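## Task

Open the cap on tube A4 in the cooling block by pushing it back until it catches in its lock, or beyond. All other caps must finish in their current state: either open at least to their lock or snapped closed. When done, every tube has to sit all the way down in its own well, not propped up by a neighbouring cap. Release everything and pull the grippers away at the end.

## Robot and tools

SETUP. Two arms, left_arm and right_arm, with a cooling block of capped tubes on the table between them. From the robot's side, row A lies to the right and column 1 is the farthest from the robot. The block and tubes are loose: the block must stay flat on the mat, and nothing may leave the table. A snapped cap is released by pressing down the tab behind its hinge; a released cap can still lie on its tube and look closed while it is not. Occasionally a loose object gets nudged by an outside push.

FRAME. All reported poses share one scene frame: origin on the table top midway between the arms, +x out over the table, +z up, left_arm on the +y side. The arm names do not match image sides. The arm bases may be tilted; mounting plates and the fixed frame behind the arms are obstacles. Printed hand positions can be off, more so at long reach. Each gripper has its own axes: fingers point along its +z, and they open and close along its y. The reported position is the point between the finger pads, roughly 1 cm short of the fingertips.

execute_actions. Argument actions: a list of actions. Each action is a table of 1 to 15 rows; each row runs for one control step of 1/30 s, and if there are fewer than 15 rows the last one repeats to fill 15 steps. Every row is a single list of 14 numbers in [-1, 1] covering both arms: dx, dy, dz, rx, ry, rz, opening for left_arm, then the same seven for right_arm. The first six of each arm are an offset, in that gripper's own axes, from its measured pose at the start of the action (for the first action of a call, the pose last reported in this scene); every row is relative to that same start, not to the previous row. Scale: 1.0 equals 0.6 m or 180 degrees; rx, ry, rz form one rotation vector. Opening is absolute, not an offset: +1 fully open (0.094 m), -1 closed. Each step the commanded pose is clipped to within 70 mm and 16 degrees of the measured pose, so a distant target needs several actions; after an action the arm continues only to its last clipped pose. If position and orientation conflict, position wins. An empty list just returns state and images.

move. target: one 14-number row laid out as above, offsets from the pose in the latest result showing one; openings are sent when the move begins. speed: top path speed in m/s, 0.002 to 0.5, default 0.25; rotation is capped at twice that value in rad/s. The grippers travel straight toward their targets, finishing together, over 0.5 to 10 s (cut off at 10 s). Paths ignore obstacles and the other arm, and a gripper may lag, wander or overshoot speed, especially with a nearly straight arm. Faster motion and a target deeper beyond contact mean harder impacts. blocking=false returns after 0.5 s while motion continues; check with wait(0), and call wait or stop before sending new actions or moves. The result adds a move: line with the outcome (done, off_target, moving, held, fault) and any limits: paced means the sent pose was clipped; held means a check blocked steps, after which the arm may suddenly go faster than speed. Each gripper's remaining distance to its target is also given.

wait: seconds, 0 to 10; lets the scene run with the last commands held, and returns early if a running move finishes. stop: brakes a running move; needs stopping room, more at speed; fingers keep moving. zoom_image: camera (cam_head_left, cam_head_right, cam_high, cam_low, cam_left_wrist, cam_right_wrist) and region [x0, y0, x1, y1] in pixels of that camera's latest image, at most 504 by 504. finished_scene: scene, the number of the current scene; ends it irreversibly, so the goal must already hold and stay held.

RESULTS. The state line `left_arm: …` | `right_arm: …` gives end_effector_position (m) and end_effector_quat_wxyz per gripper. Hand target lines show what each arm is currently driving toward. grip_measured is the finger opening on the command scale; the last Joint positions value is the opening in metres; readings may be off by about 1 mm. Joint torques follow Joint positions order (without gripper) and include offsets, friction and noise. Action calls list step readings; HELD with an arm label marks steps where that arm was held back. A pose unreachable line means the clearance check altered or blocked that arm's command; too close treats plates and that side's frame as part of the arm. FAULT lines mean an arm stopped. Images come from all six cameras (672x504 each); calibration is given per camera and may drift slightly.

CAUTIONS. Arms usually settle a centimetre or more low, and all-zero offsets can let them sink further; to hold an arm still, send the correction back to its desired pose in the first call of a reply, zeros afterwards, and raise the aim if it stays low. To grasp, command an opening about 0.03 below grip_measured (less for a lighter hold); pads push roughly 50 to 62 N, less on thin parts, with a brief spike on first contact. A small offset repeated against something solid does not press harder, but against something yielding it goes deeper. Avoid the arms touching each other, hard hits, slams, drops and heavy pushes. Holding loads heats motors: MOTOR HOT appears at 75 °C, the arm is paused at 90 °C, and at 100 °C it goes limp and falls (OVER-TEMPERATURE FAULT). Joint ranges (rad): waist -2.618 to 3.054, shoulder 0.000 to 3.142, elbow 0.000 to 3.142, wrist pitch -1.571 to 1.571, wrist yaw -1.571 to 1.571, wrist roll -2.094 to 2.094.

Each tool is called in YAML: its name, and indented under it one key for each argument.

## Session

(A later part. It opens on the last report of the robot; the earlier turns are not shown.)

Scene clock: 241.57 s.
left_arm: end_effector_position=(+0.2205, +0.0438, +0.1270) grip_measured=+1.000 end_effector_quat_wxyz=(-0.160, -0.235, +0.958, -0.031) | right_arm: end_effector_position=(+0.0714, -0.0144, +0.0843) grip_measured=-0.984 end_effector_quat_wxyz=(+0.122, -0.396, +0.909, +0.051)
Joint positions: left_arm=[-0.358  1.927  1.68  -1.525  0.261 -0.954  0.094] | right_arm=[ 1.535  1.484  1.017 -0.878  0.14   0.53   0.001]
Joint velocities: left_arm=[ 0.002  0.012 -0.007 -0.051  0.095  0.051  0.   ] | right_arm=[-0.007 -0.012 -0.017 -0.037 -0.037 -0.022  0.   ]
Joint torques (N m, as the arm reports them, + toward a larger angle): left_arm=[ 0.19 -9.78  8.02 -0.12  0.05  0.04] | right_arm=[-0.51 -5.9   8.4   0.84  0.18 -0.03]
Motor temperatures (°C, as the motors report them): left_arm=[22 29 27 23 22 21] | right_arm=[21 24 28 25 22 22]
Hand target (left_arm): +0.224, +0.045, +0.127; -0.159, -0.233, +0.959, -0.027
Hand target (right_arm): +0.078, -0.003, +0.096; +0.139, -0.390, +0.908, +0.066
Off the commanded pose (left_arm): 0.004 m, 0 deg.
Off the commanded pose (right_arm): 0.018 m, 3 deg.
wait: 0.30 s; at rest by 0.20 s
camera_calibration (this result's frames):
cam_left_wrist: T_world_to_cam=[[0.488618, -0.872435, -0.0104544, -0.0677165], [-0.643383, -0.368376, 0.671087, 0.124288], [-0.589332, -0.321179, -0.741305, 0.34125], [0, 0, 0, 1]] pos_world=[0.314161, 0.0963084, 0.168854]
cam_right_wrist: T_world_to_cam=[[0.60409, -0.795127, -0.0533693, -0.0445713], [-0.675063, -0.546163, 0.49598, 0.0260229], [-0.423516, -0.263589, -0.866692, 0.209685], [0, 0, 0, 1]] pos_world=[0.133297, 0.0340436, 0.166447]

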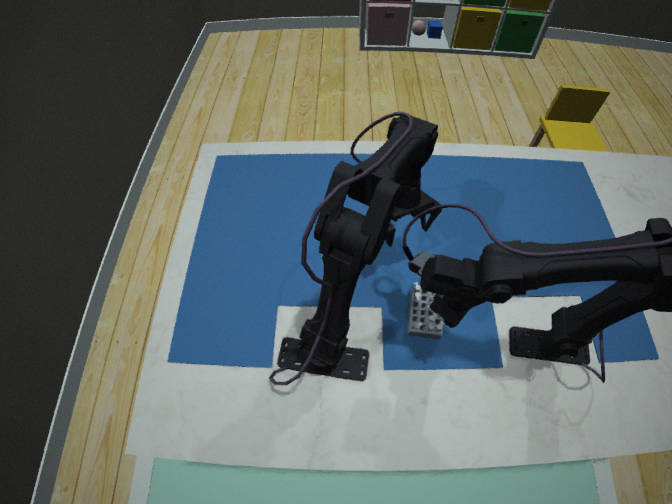

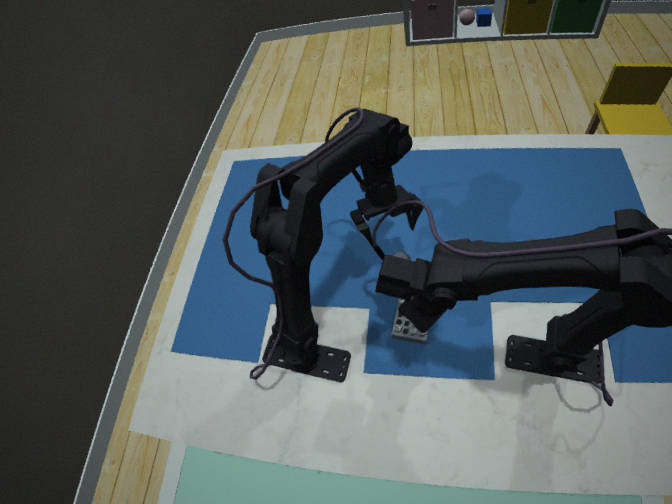

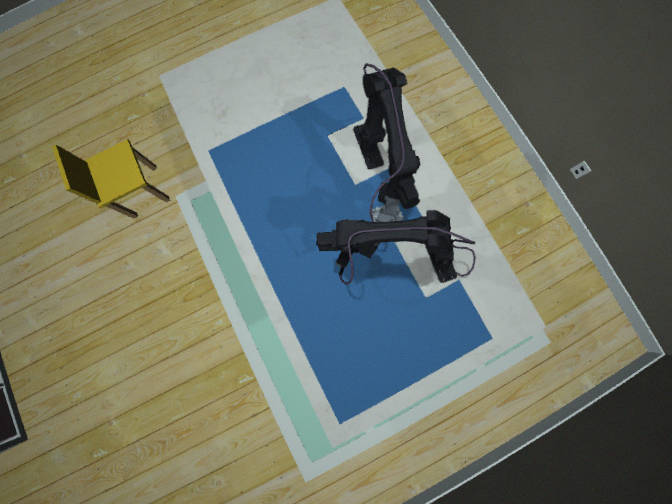

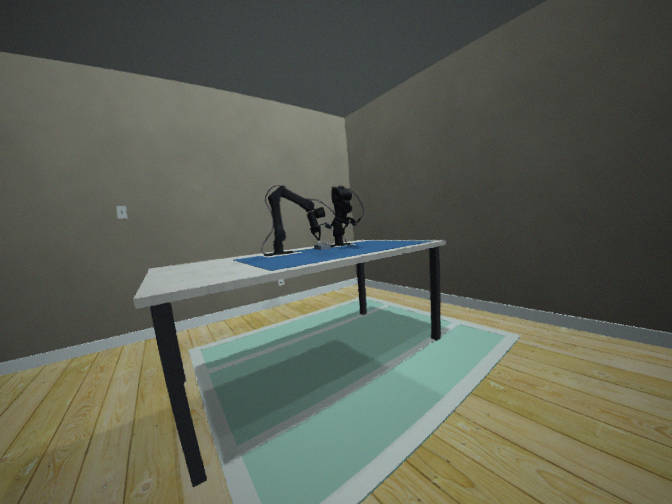

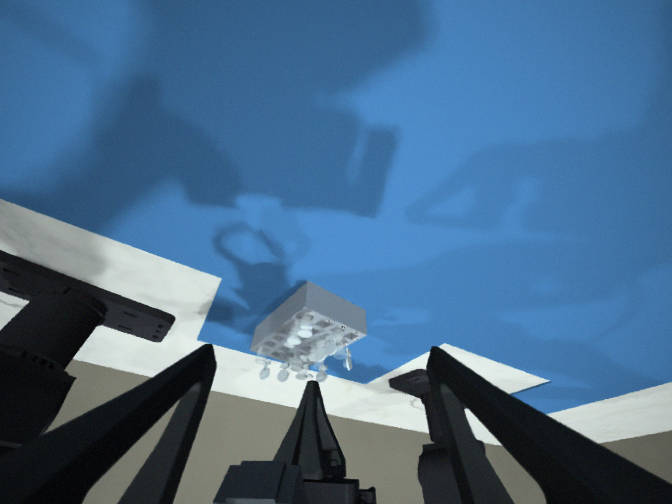

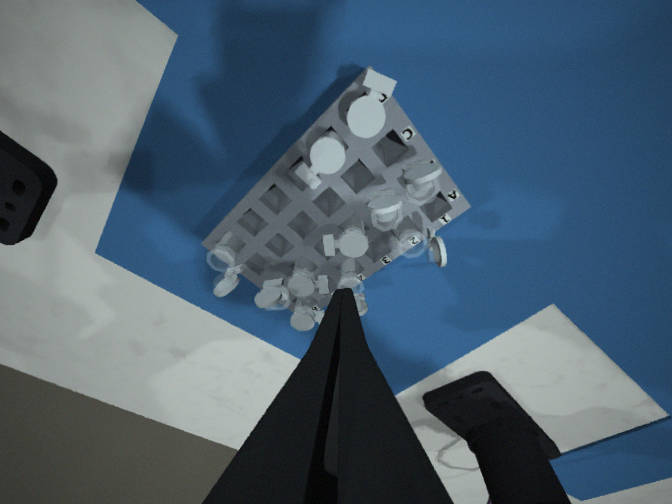

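execute_actions:
  actions:
    - [[-0.004,-0.0008,-0.004,0,0,0,1.0,-0.00735,0.00033,-0.00278,0.00147,-0.00379,0.00035,-1],[-0.004,-0.0008,-0.004,0,0,0,1.0,-0.00667,0.00022,-0.00102,0.00211,-0.0027,0.00017,-1],[-0.004,-0.0008,-0.004,0,0,0,1.0,-0.006,0.00011,0.00073,0.00275,-0.00161,0,-1],[-0.004,-0.0008,-0.004,0,0,0,1.0,-0.00532,0,0.00248,0.00338,-0.00053,-0.00018,-1],[-0.004,-0.0008,-0.004,0,0,0,1.0,-0.00464,-0.00012,0.00424,0.00402,0.00056,-0.00036,-1],[-0.004,-0.0008,-0.004,0,0,0,1.0,-0.00413,-0.0002,0.00555,0.0045,0.00138,-0.00049,-1],[-0.004,-0.0008,-0.004,0,0,0,1.0,-0.00363,-0.00028,0.00687,0.00498,0.00219,-0.00062,-1],[-0.004,-0.0008,-0.004,0,0,0,1.0,-0.00329,-0.00034,0.00775,0.0053,0.00274,-0.00071,-1],[-0.004,-0.0008,-0.004,0,0,0,1.0,-0.00295,-0.00039,0.00862,0.00562,0.00328,-0.0008,-1]]

zoom_image:
  camera: "cam_right_wrist"
  region: [270, 220, 410, 360]

zoom_image:
  camera: "cam_left_wrist"
  region: [280, 340, 350, 410]

zoom_image:
  camera: "cam_low"
  region: [305, 228, 335, 253]

Scene clock: 248.17 s.
left_arm: end_effector_position=(+0.2202, +0.0440, +0.1270) grip_measured=+1.000 end_effector_quat_wxyz=(-0.161, -0.234, +0.958, -0.030) | right_arm: end_effector_position=(+0.0712, -0.0155, +0.0764) grip_measured=-0.984 end_effector_quat_wxyz=(+0.113, -0.398, +0.910, +0.039)
Joint positions: left_arm=[-0.358  1.927  1.68  -1.526  0.261 -0.953  0.094] | right_arm=[ 1.535  1.513  1.017 -0.878  0.14   0.53   0.001]
Joint velocities: left_arm=[-0.007  0.007  0.007 -0.022 -0.007  0.022  0.   ] | right_arm=[-0.007 -0.007  0.002 -0.022 -0.022 -0.037  0.001]
Joint torques (N m, as the arm reports them, + toward a larger angle): left_arm=[  0.46 -10.22   7.73  -0.13   0.13   0.05] | right_arm=[-0.08 -5.65  6.63  0.68  0.18 -0.03]
Motor temperatures (°C, as the motors report them): left_arm=[22 29 27 23 22 21] | right_arm=[21 23 29 25 22 22]
Hand target (left_arm): +0.223, +0.045, +0.128; -0.160, -0.235, +0.958, -0.031
Hand target (right_arm): +0.074, -0.012, +0.080; +0.121, -0.397, +0.909, +0.041
Off the commanded pose (left_arm): 0.004 m, 0 deg.
Off the commanded pose (right_arm): 0.005 m, 1 deg.
Step readings (end_effector_position):
0: left_arm (+0.2202, +0.0440, +0.1270) | right_arm (+0.0714, -0.0144, +0.0843)
1: left_arm (+0.2202, +0.0440, +0.1270) | right_arm (+0.0714, -0.0144, +0.0843)
2: left_arm (+0.2202, +0.0440, +0.1270) | right_arm (+0.0714, -0.0144, +0.0843)
4: left_arm (+0.2202, +0.0440, +0.1270) | right_arm (+0.0714, -0.0145, +0.0840)
8: left_arm (+0.2202, +0.0440, +0.1270) | right_arm (+0.0713, -0.0151, +0.0794)
15: end_effector_position above
camera_calibration (this result's frames):
cam_left_wrist: T_world_to_cam=[[0.487345, -0.873137, -0.0112562, -0.0669955], [-0.643152, -0.367637, 0.671713, 0.123934], [-0.590636, -0.320116, -0.740726, 0.34134], [0, 0, 0, 1]] pos_world=[0.313966, 0.096335, 0.168837]
cam_right_wrist: T_world_to_cam=[[0.603837, -0.796359, -0.0345449, -0.0471567], [-0.672152, -0.531996, 0.514968, 0.0277811], [-0.428477, -0.287737, -0.856513, 0.201634], [0, 0, 0, 1]] pos_world=[0.133544, 0.0352433, 0.156767]

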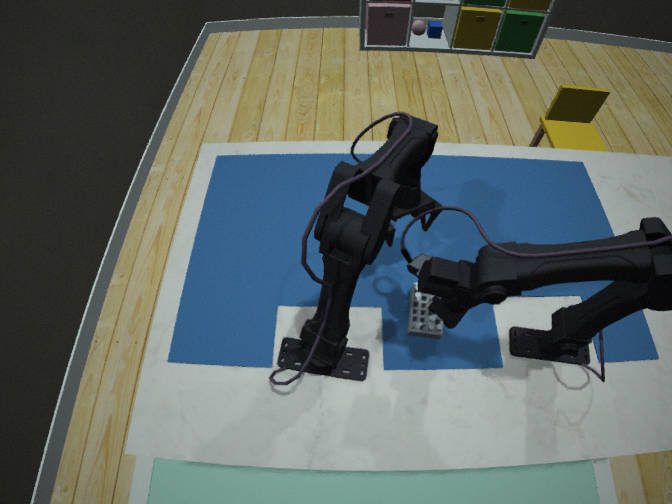

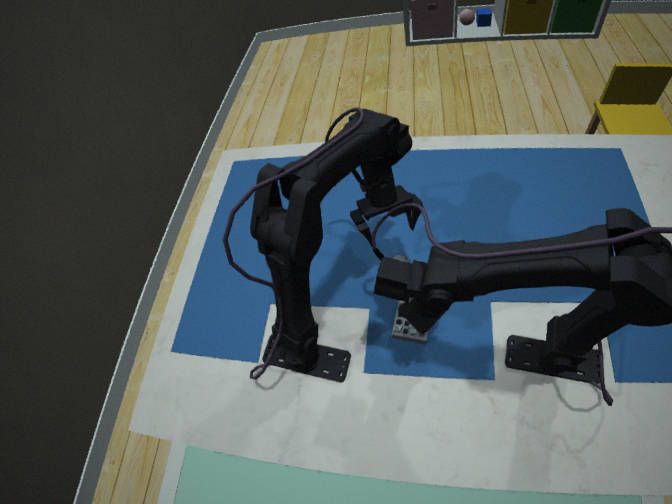

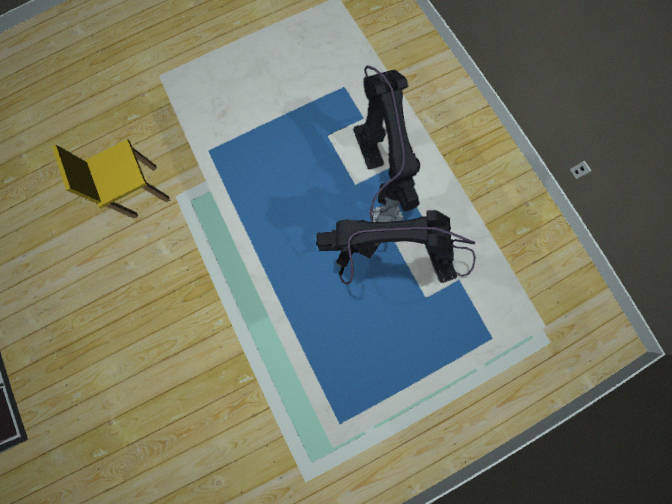

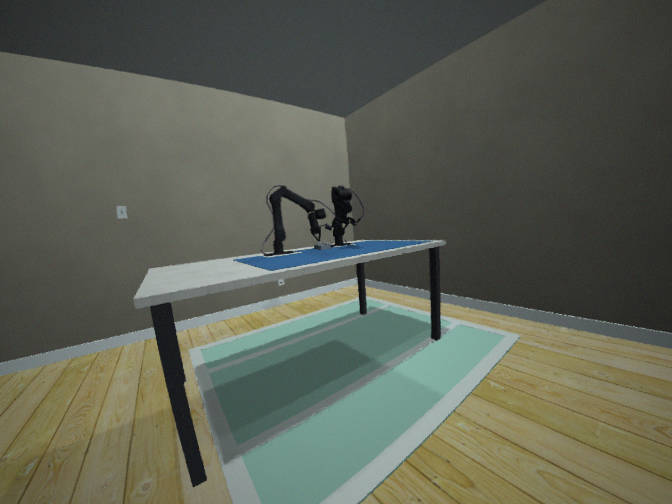

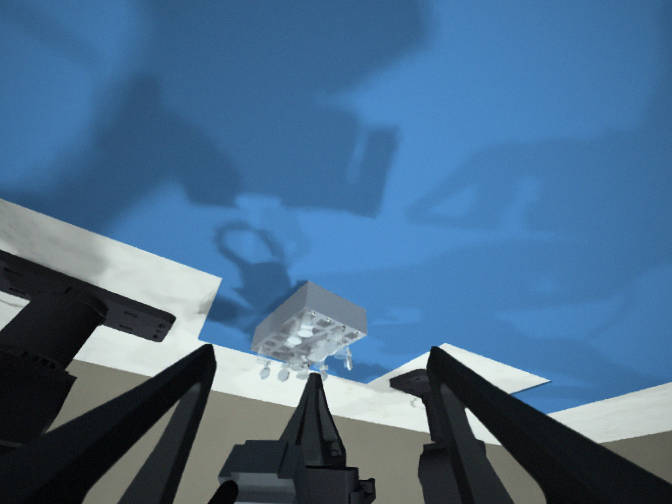

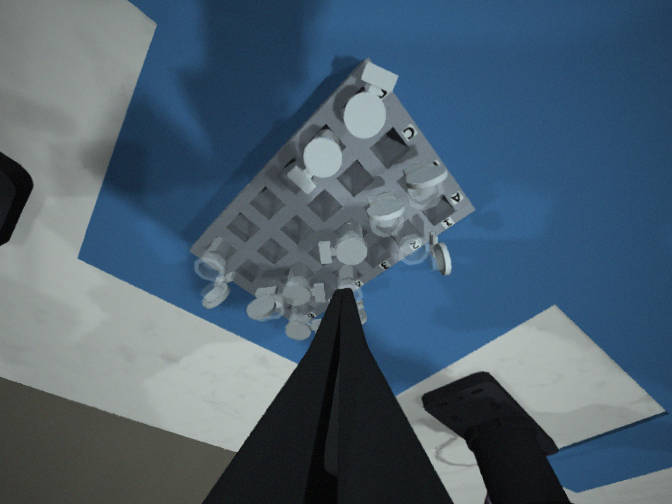

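Region (270, 220, 410, 360) of cam_right_wrist's 672x504 image, scaled by 3.600, with more detail than that image has.

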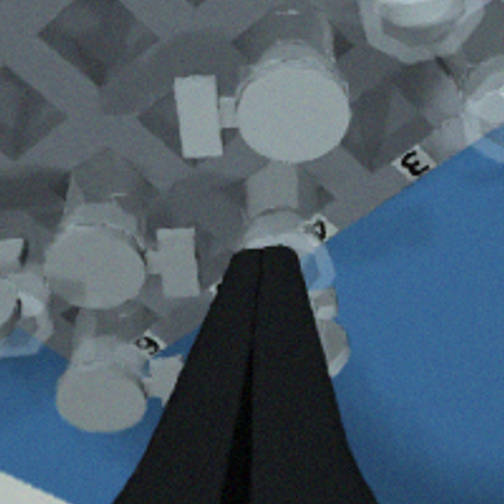

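Region (280, 340, 350, 410) of cam_left_wrist's 672x504 image, scaled by 7.200, with more detail than that image has.

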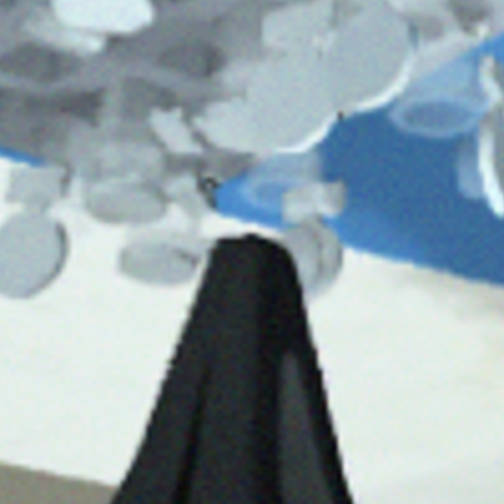

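Region (305, 228, 335, 253) of cam_low's 672x504 image, scaled by 16.800, with more detail than that image has.

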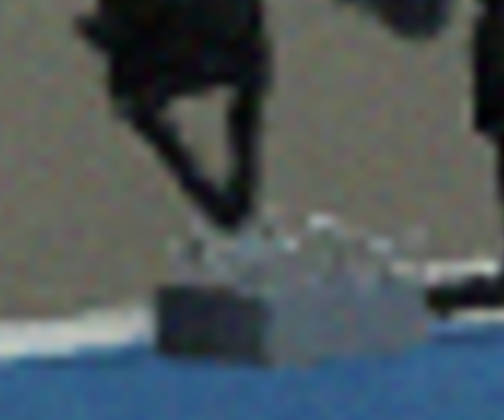

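execute_actions:
  actions: []

Scene clock: 250.60 s.
left_arm: end_effector_position=(+0.2202, +0.0440, +0.1270) grip_measured=+1.000 end_effector_quat_wxyz=(-0.161, -0.234, +0.958, -0.030) | right_arm: end_effector_position=(+0.0712, -0.0155, +0.0764) grip_measured=-0.984 end_effector_quat_wxyz=(+0.113, -0.398, +0.910, +0.039)
Joint positions: left_arm=[-0.358  1.927  1.68  -1.526  0.261 -0.953  0.094] | right_arm=[ 1.535  1.513  1.017 -0.878  0.14   0.53   0.001]
Joint velocities: left_arm=[-0.012 -0.002 -0.007 -0.022  0.037  0.022  0.   ] | right_arm=[-0.002  0.017  0.017  0.066 -0.007 -0.022 -0.002]
Joint torques (N m, as the arm reports them, + toward a larger angle): left_arm=[  0.47 -10.22   7.71  -0.14   0.13   0.05] | right_arm=[-0.03 -5.76  6.65  0.69  0.18 -0.03]
Motor temperatures (°C, as the motors report them): left_arm=[22 29 27 23 22 21] | right_arm=[21 23 29 25 22 22]
Hand target (left_arm): +0.223, +0.045, +0.128; -0.160, -0.235, +0.958, -0.031
Hand target (right_arm): +0.074, -0.012, +0.080; +0.121, -0.397, +0.909, +0.041
Off the commanded pose (left_arm): 0.004 m, 0 deg.
Off the commanded pose (right_arm): 0.005 m, 1 deg.
camera_calibration (this result's frames):
cam_left_wrist: T_world_to_cam=[[0.487345, -0.873137, -0.0112562, -0.0669955], [-0.643152, -0.367637, 0.671713, 0.123934], [-0.590636, -0.320116, -0.740726, 0.34134], [0, 0, 0, 1]] pos_world=[0.313966, 0.096335, 0.168837]
cam_right_wrist: T_world_to_cam=[[0.603837, -0.796359, -0.0345449, -0.0471567], [-0.672152, -0.531996, 0.514968, 0.0277811], [-0.428477, -0.287737, -0.856513, 0.201634], [0, 0, 0, 1]] pos_world=[0.133544, 0.0352433, 0.156767]

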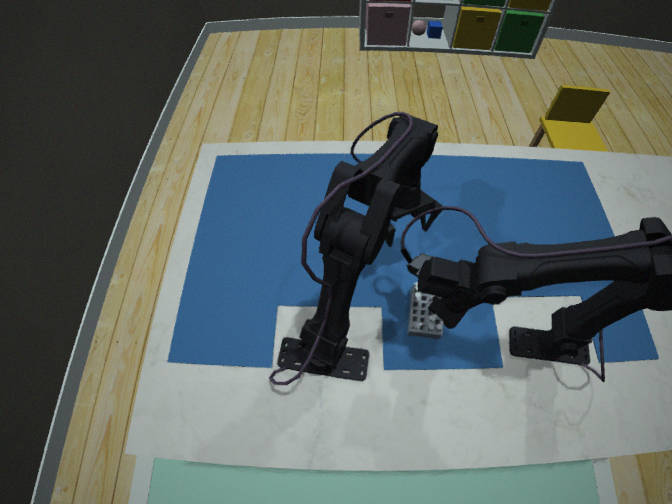

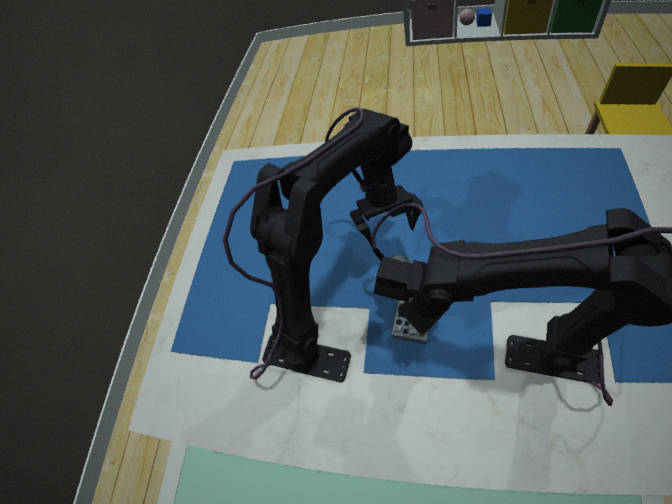

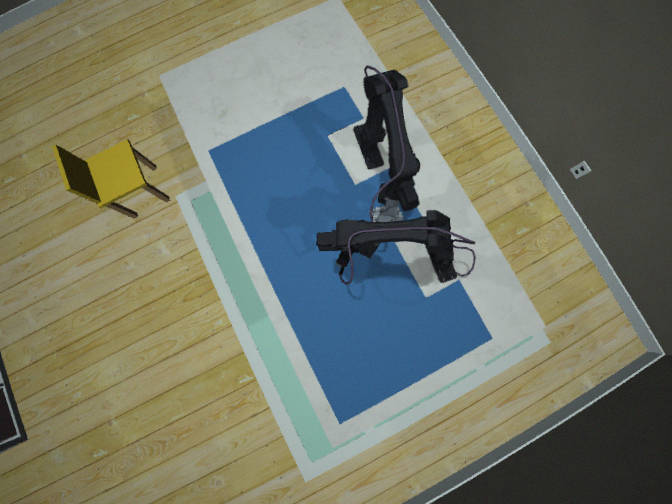

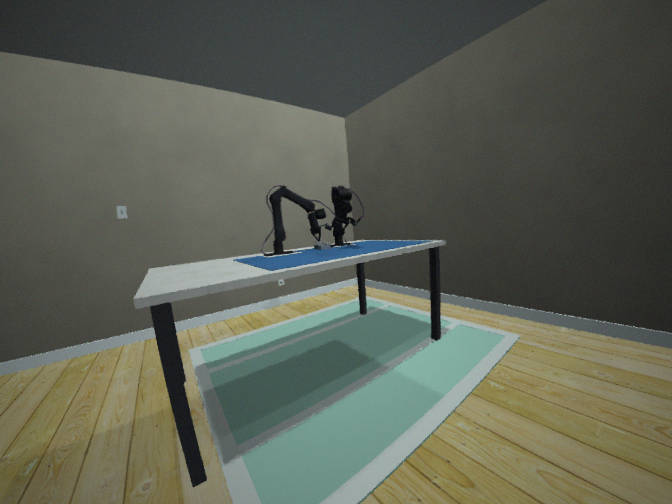

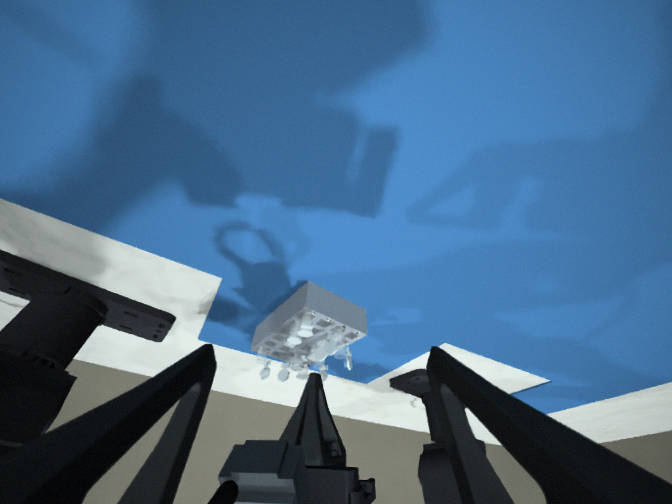

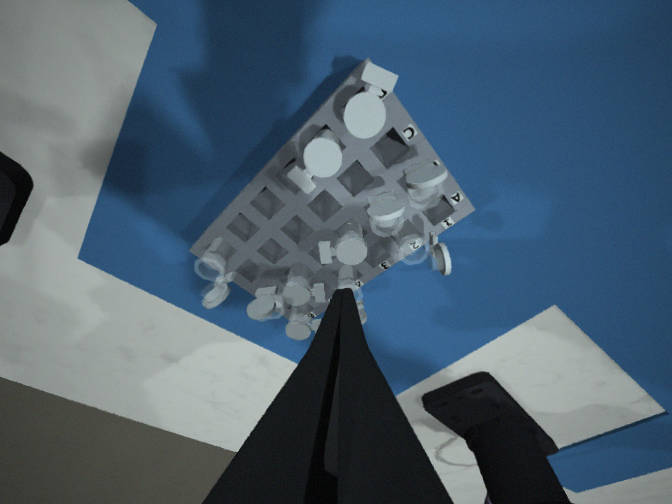

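zoom_image:
  camera: "cam_left_wrist"
  region: [250, 300, 380, 410]

zoom_image:
  camera: "cam_right_wrist"
  region: [280, 220, 420, 340]

Region (250, 300, 380, 410) of cam_left_wrist's 672x504 image, scaled by 3.877, with more detail than that image has; it fills the top 426 rows of this view, and the rest is white.

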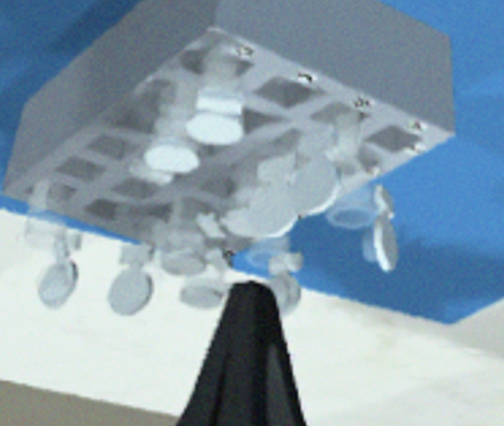

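Region (280, 220, 420, 340) of cam_right_wrist's 672x504 image, scaled by 3.600, with more detail than that image has; it fills the top 432 rows of this view, and the rest is white.

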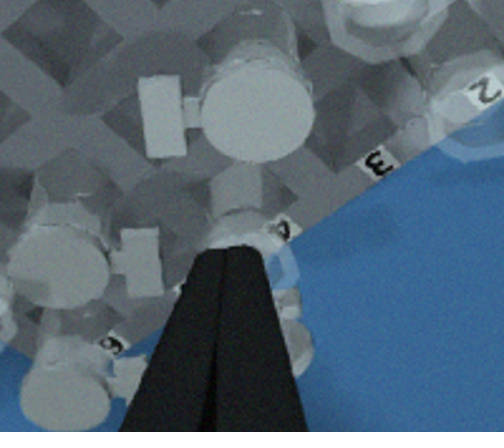

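execute_actions:
  actions:
    - [[-0.004,-0.0008,-0.004,0,0,0,1.0,-0.0075,0.0017,0.0007,0.0014,-0.00265,0.0002,-1.0]]

Scene clock: 257.20 s.
left_arm: end_effector_position=(+0.2200, +0.0441, +0.1271) grip_measured=+1.000 end_effector_quat_wxyz=(-0.161, -0.234, +0.958, -0.030) | right_arm: end_effector_position=(+0.0712, -0.0155, +0.0764) grip_measured=-0.984 end_effector_quat_wxyz=(+0.113, -0.398, +0.910, +0.039)
Joint positions: left_arm=[-0.358  1.927  1.68  -1.527  0.261 -0.952  0.094] | right_arm=[ 1.535  1.513  1.017 -0.878  0.14   0.53   0.001]
Joint velocities: left_arm=[-0.027 -0.002 -0.012 -0.007 -0.051  0.037  0.   ] | right_arm=[-0.012 -0.017 -0.012 -0.095 -0.022 -0.022  0.001]
Joint torques (N m, as the arm reports them, + toward a larger angle): left_arm=[  0.45 -10.22   7.72  -0.14   0.13   0.04] | right_arm=[-0.02 -4.77  6.65  0.73  0.15 -0.04]
Motor temperatures (°C, as the motors report them): left_arm=[22 29 27 23 22 21] | right_arm=[21 23 28 25 22 22]
Hand target (left_arm): +0.223, +0.045, +0.128; -0.161, -0.234, +0.958, -0.030
Hand target (right_arm): +0.073, -0.012, +0.077; +0.118, -0.397, +0.909, +0.039
Off the commanded pose (left_arm): 0.004 m, 0 deg.
Off the commanded pose (right_arm): 0.005 m, 1 deg.
Step readings (end_effector_position):
0: left_arm (+0.2202, +0.0440, +0.1270) | right_arm (+0.0712, -0.0155, +0.0764)
1: left_arm (+0.2202, +0.0440, +0.1270) | right_arm (+0.0712, -0.0155, +0.0764)
2: left_arm (+0.2202, +0.0440, +0.1270) | right_arm (+0.0712, -0.0155, +0.0764)
4: left_arm (+0.2201, +0.0440, +0.1271) | right_arm (+0.0712, -0.0155, +0.0764)
8: left_arm (+0.2200, +0.0441, +0.1271) | right_arm (+0.0712, -0.0155, +0.0764)
15: end_effector_position above
camera_calibration (this result's frames):
cam_left_wrist: T_world_to_cam=[[0.486393, -0.873664, -0.0115334, -0.0665738], [-0.643202, -0.36696, 0.672035, 0.123779], [-0.591365, -0.319455, -0.74043, 0.341395], [0, 0, 0, 1]] pos_world=[0.313885, 0.0963191, 0.168827]
cam_right_wrist: T_world_to_cam=[[0.603837, -0.796359, -0.0345449, -0.0471567], [-0.672152, -0.531996, 0.514968, 0.0277811], [-0.428477, -0.287737, -0.856513, 0.201634], [0, 0, 0, 1]] pos_world=[0.133544, 0.0352433, 0.156767]

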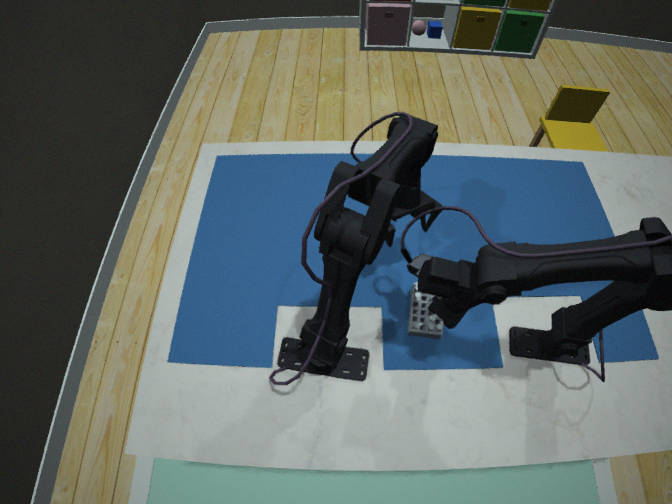

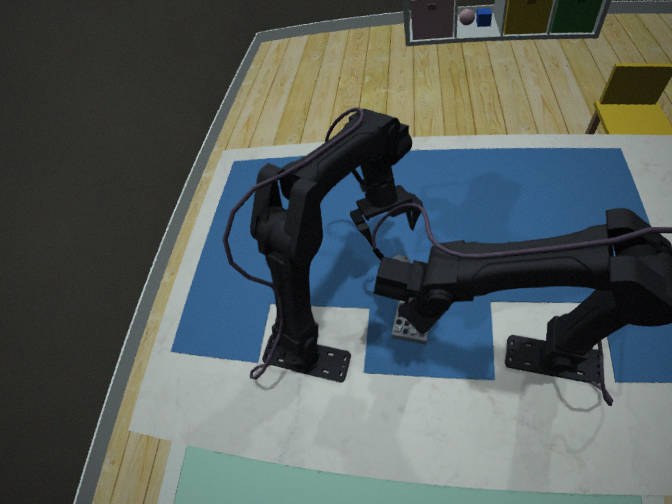

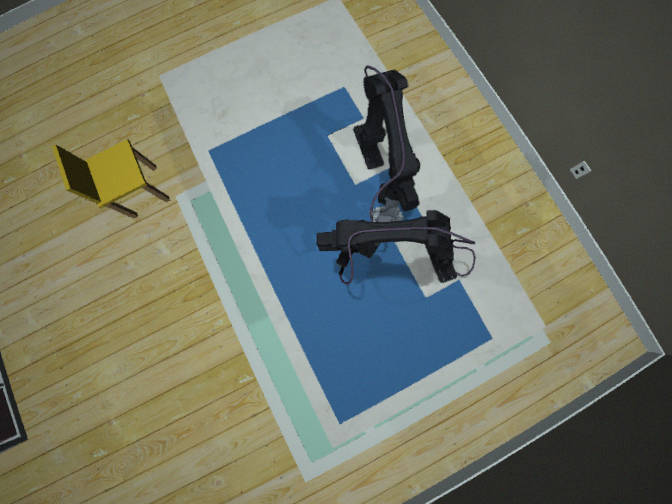

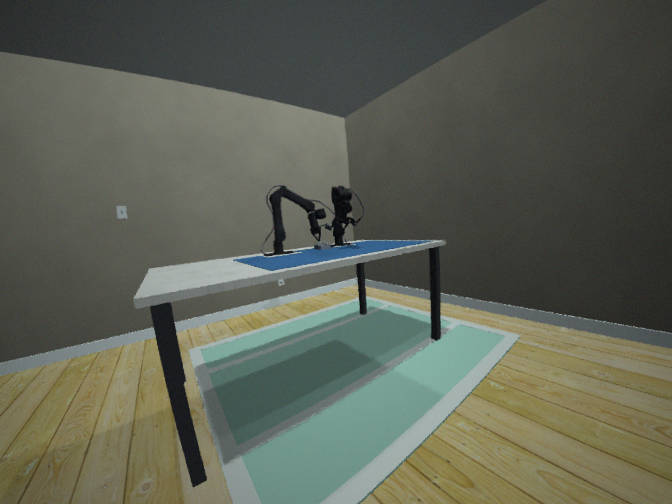

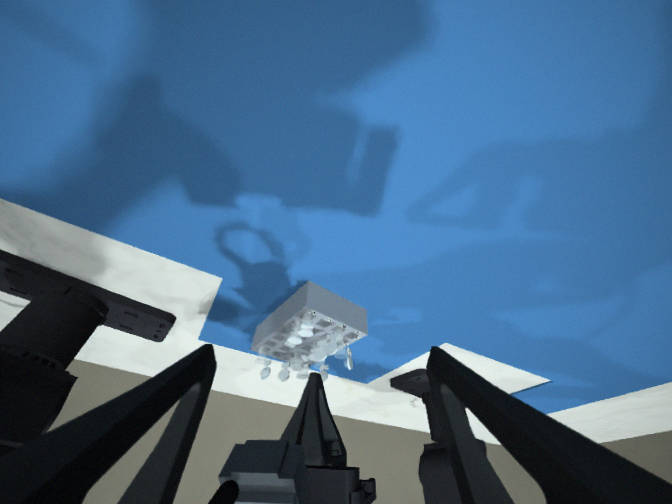

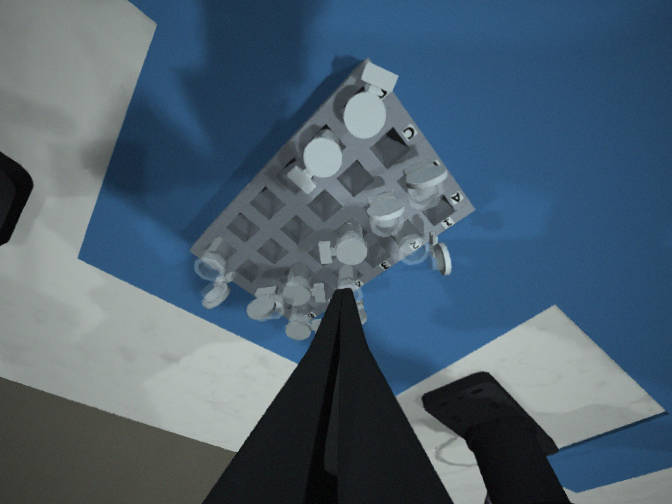

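execute_actions:
  actions:
    - [[-0.004,-0.0008,-0.004,0,0,0,1.0,-0.0065,0.0015,0.0033,0.0024,-0.0010,-0.0001,-1.0],[-0.004,-0.0008,-0.004,0,0,0,1.0,-0.0065,0.0015,0.0033,0.0024,-0.0010,-0.0001,-1.0],[-0.004,-0.0008,-0.004,0,0,0,1.0,-0.0065,0.0015,0.0033,0.0024,-0.0010,-0.0001,-1.0],[-0.004,-0.0008,-0.004,0,0,0,1.0,-0.0065,0.0015,0.0033,0.0024,-0.0010,-0.0001,-1.0],[-0.004,-0.0008,-0.004,0,0,0,1.0,-0.0077,0.0017,0.0003,0.0012,-0.0029,0.0003,-1.0]]

Scene clock: 259.80 s.
left_arm: end_effector_position=(+0.2199, +0.0442, +0.1271) grip_measured=+1.000 end_effector_quat_wxyz=(-0.161, -0.233, +0.959, -0.030) | right_arm: end_effector_position=(+0.0711, -0.0161, +0.0726) grip_measured=-0.984 end_effector_quat_wxyz=(+0.109, -0.398, +0.910, +0.034)
Joint positions: left_arm=[-0.358  1.927  1.68  -1.528  0.261 -0.95   0.094] | right_arm=[ 1.535  1.526  1.017 -0.878  0.14   0.53   0.001]
Joint velocities: left_arm=[-0.002 -0.007 -0.002 -0.037 -0.007 -0.037  0.   ] | right_arm=[ 0.012 -0.002 -0.012  0.066 -0.037  0.022  0.   ]
Joint torques (N m, as the arm reports them, + toward a larger angle): left_arm=[  0.47 -10.22   7.71  -0.14   0.13   0.05] | right_arm=[-0.02 -6.04  6.65  0.73  0.13 -0.03]
Motor temperatures (°C, as the motors report them): left_arm=[22 29 27 23 22 21] | right_arm=[21 23 28 25 22 22]
Hand target (left_arm): +0.223, +0.045, +0.129; -0.161, -0.234, +0.958, -0.030
Hand target (right_arm): +0.073, -0.012, +0.077; +0.118, -0.397, +0.909, +0.039
Off the commanded pose (left_arm): 0.004 m, 0 deg.
Off the commanded pose (right_arm): 0.007 m, 1 deg.
Step readings (end_effector_position):
0: left_arm (+0.2200, +0.0441, +0.1271) | right_arm (+0.0712, -0.0155, +0.0764)
1: left_arm (+0.2200, +0.0441, +0.1271) | right_arm (+0.0712, -0.0156, +0.0759)
2: left_arm (+0.2200, +0.0441, +0.1271) | right_arm (+0.0712, -0.0157, +0.0752)
4: left_arm (+0.2200, +0.0441, +0.1271) | right_arm (+0.0711, -0.0160, +0.0732)
8: left_arm (+0.2199, +0.0442, +0.1271) | right_arm (+0.0711, -0.0161, +0.0726)
15: end_effector_position above
camera_calibration (this result's frames):
cam_left_wrist: T_world_to_cam=[[0.485125, -0.874367, -0.0116867, -0.0660909], [-0.643418, -0.365975, 0.672366, 0.123645], [-0.592171, -0.318662, -0.740127, 0.34146], [0, 0, 0, 1]] pos_world=[0.313821, 0.0962739, 0.168817]
cam_right_wrist: T_world_to_cam=[[0.603754, -0.796763, -0.0254982, -0.0483459], [-0.670716, -0.525008, 0.523934, 0.0286958], [-0.430838, -0.299225, -0.851377, 0.197769], [0, 0, 0, 1]] pos_world=[0.133642, 0.0357227, 0.152109]

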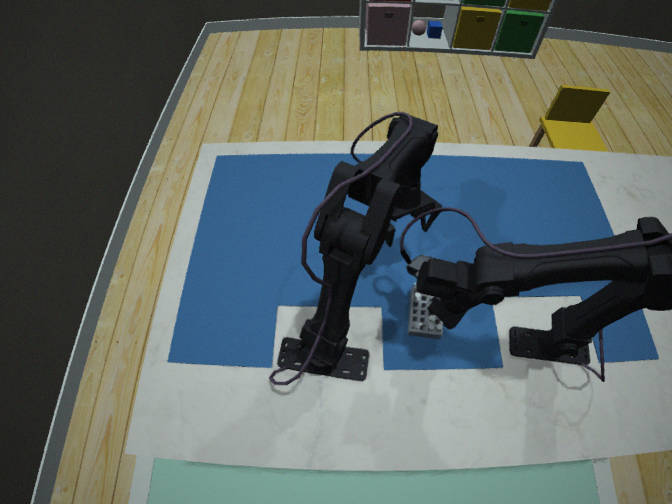

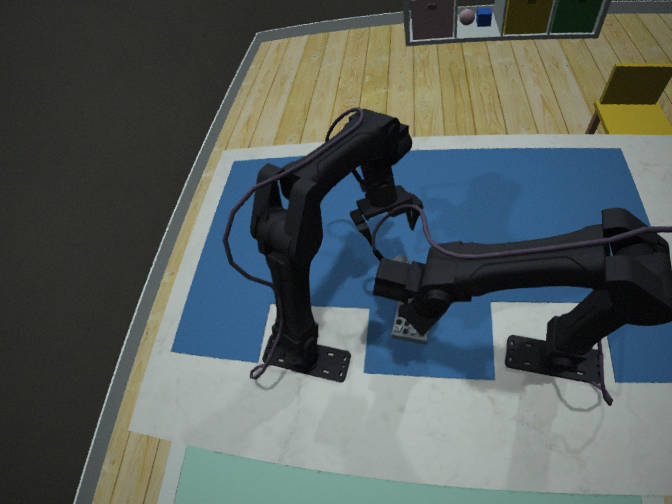

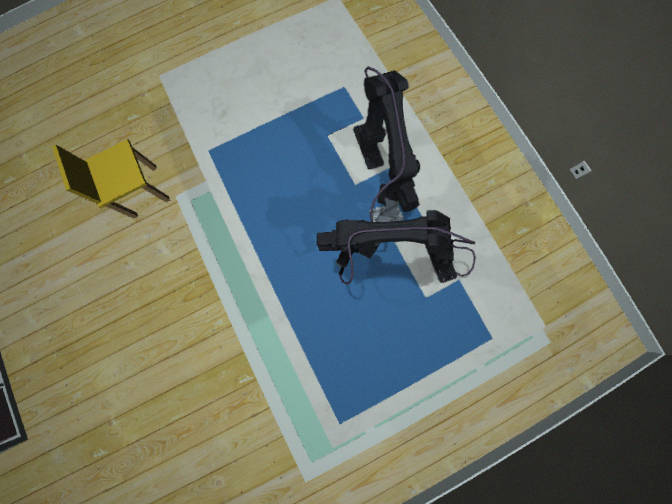

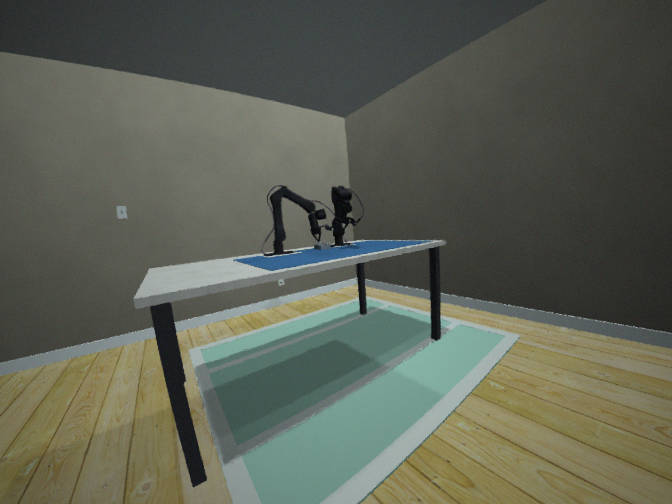

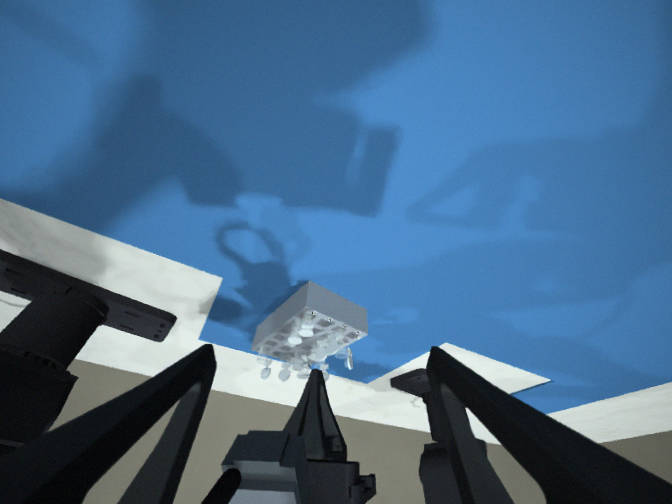

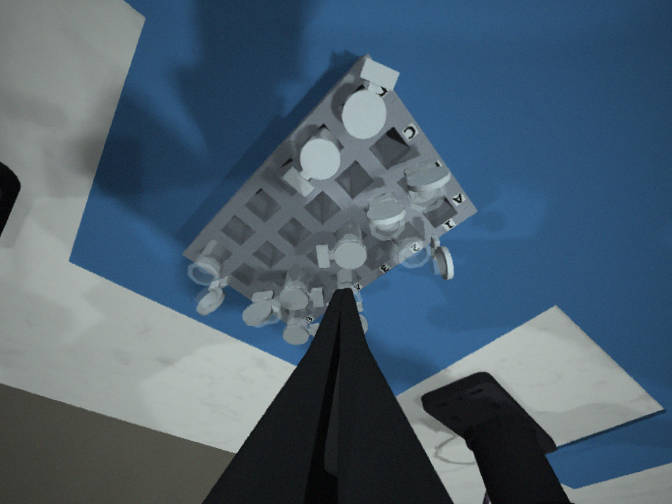

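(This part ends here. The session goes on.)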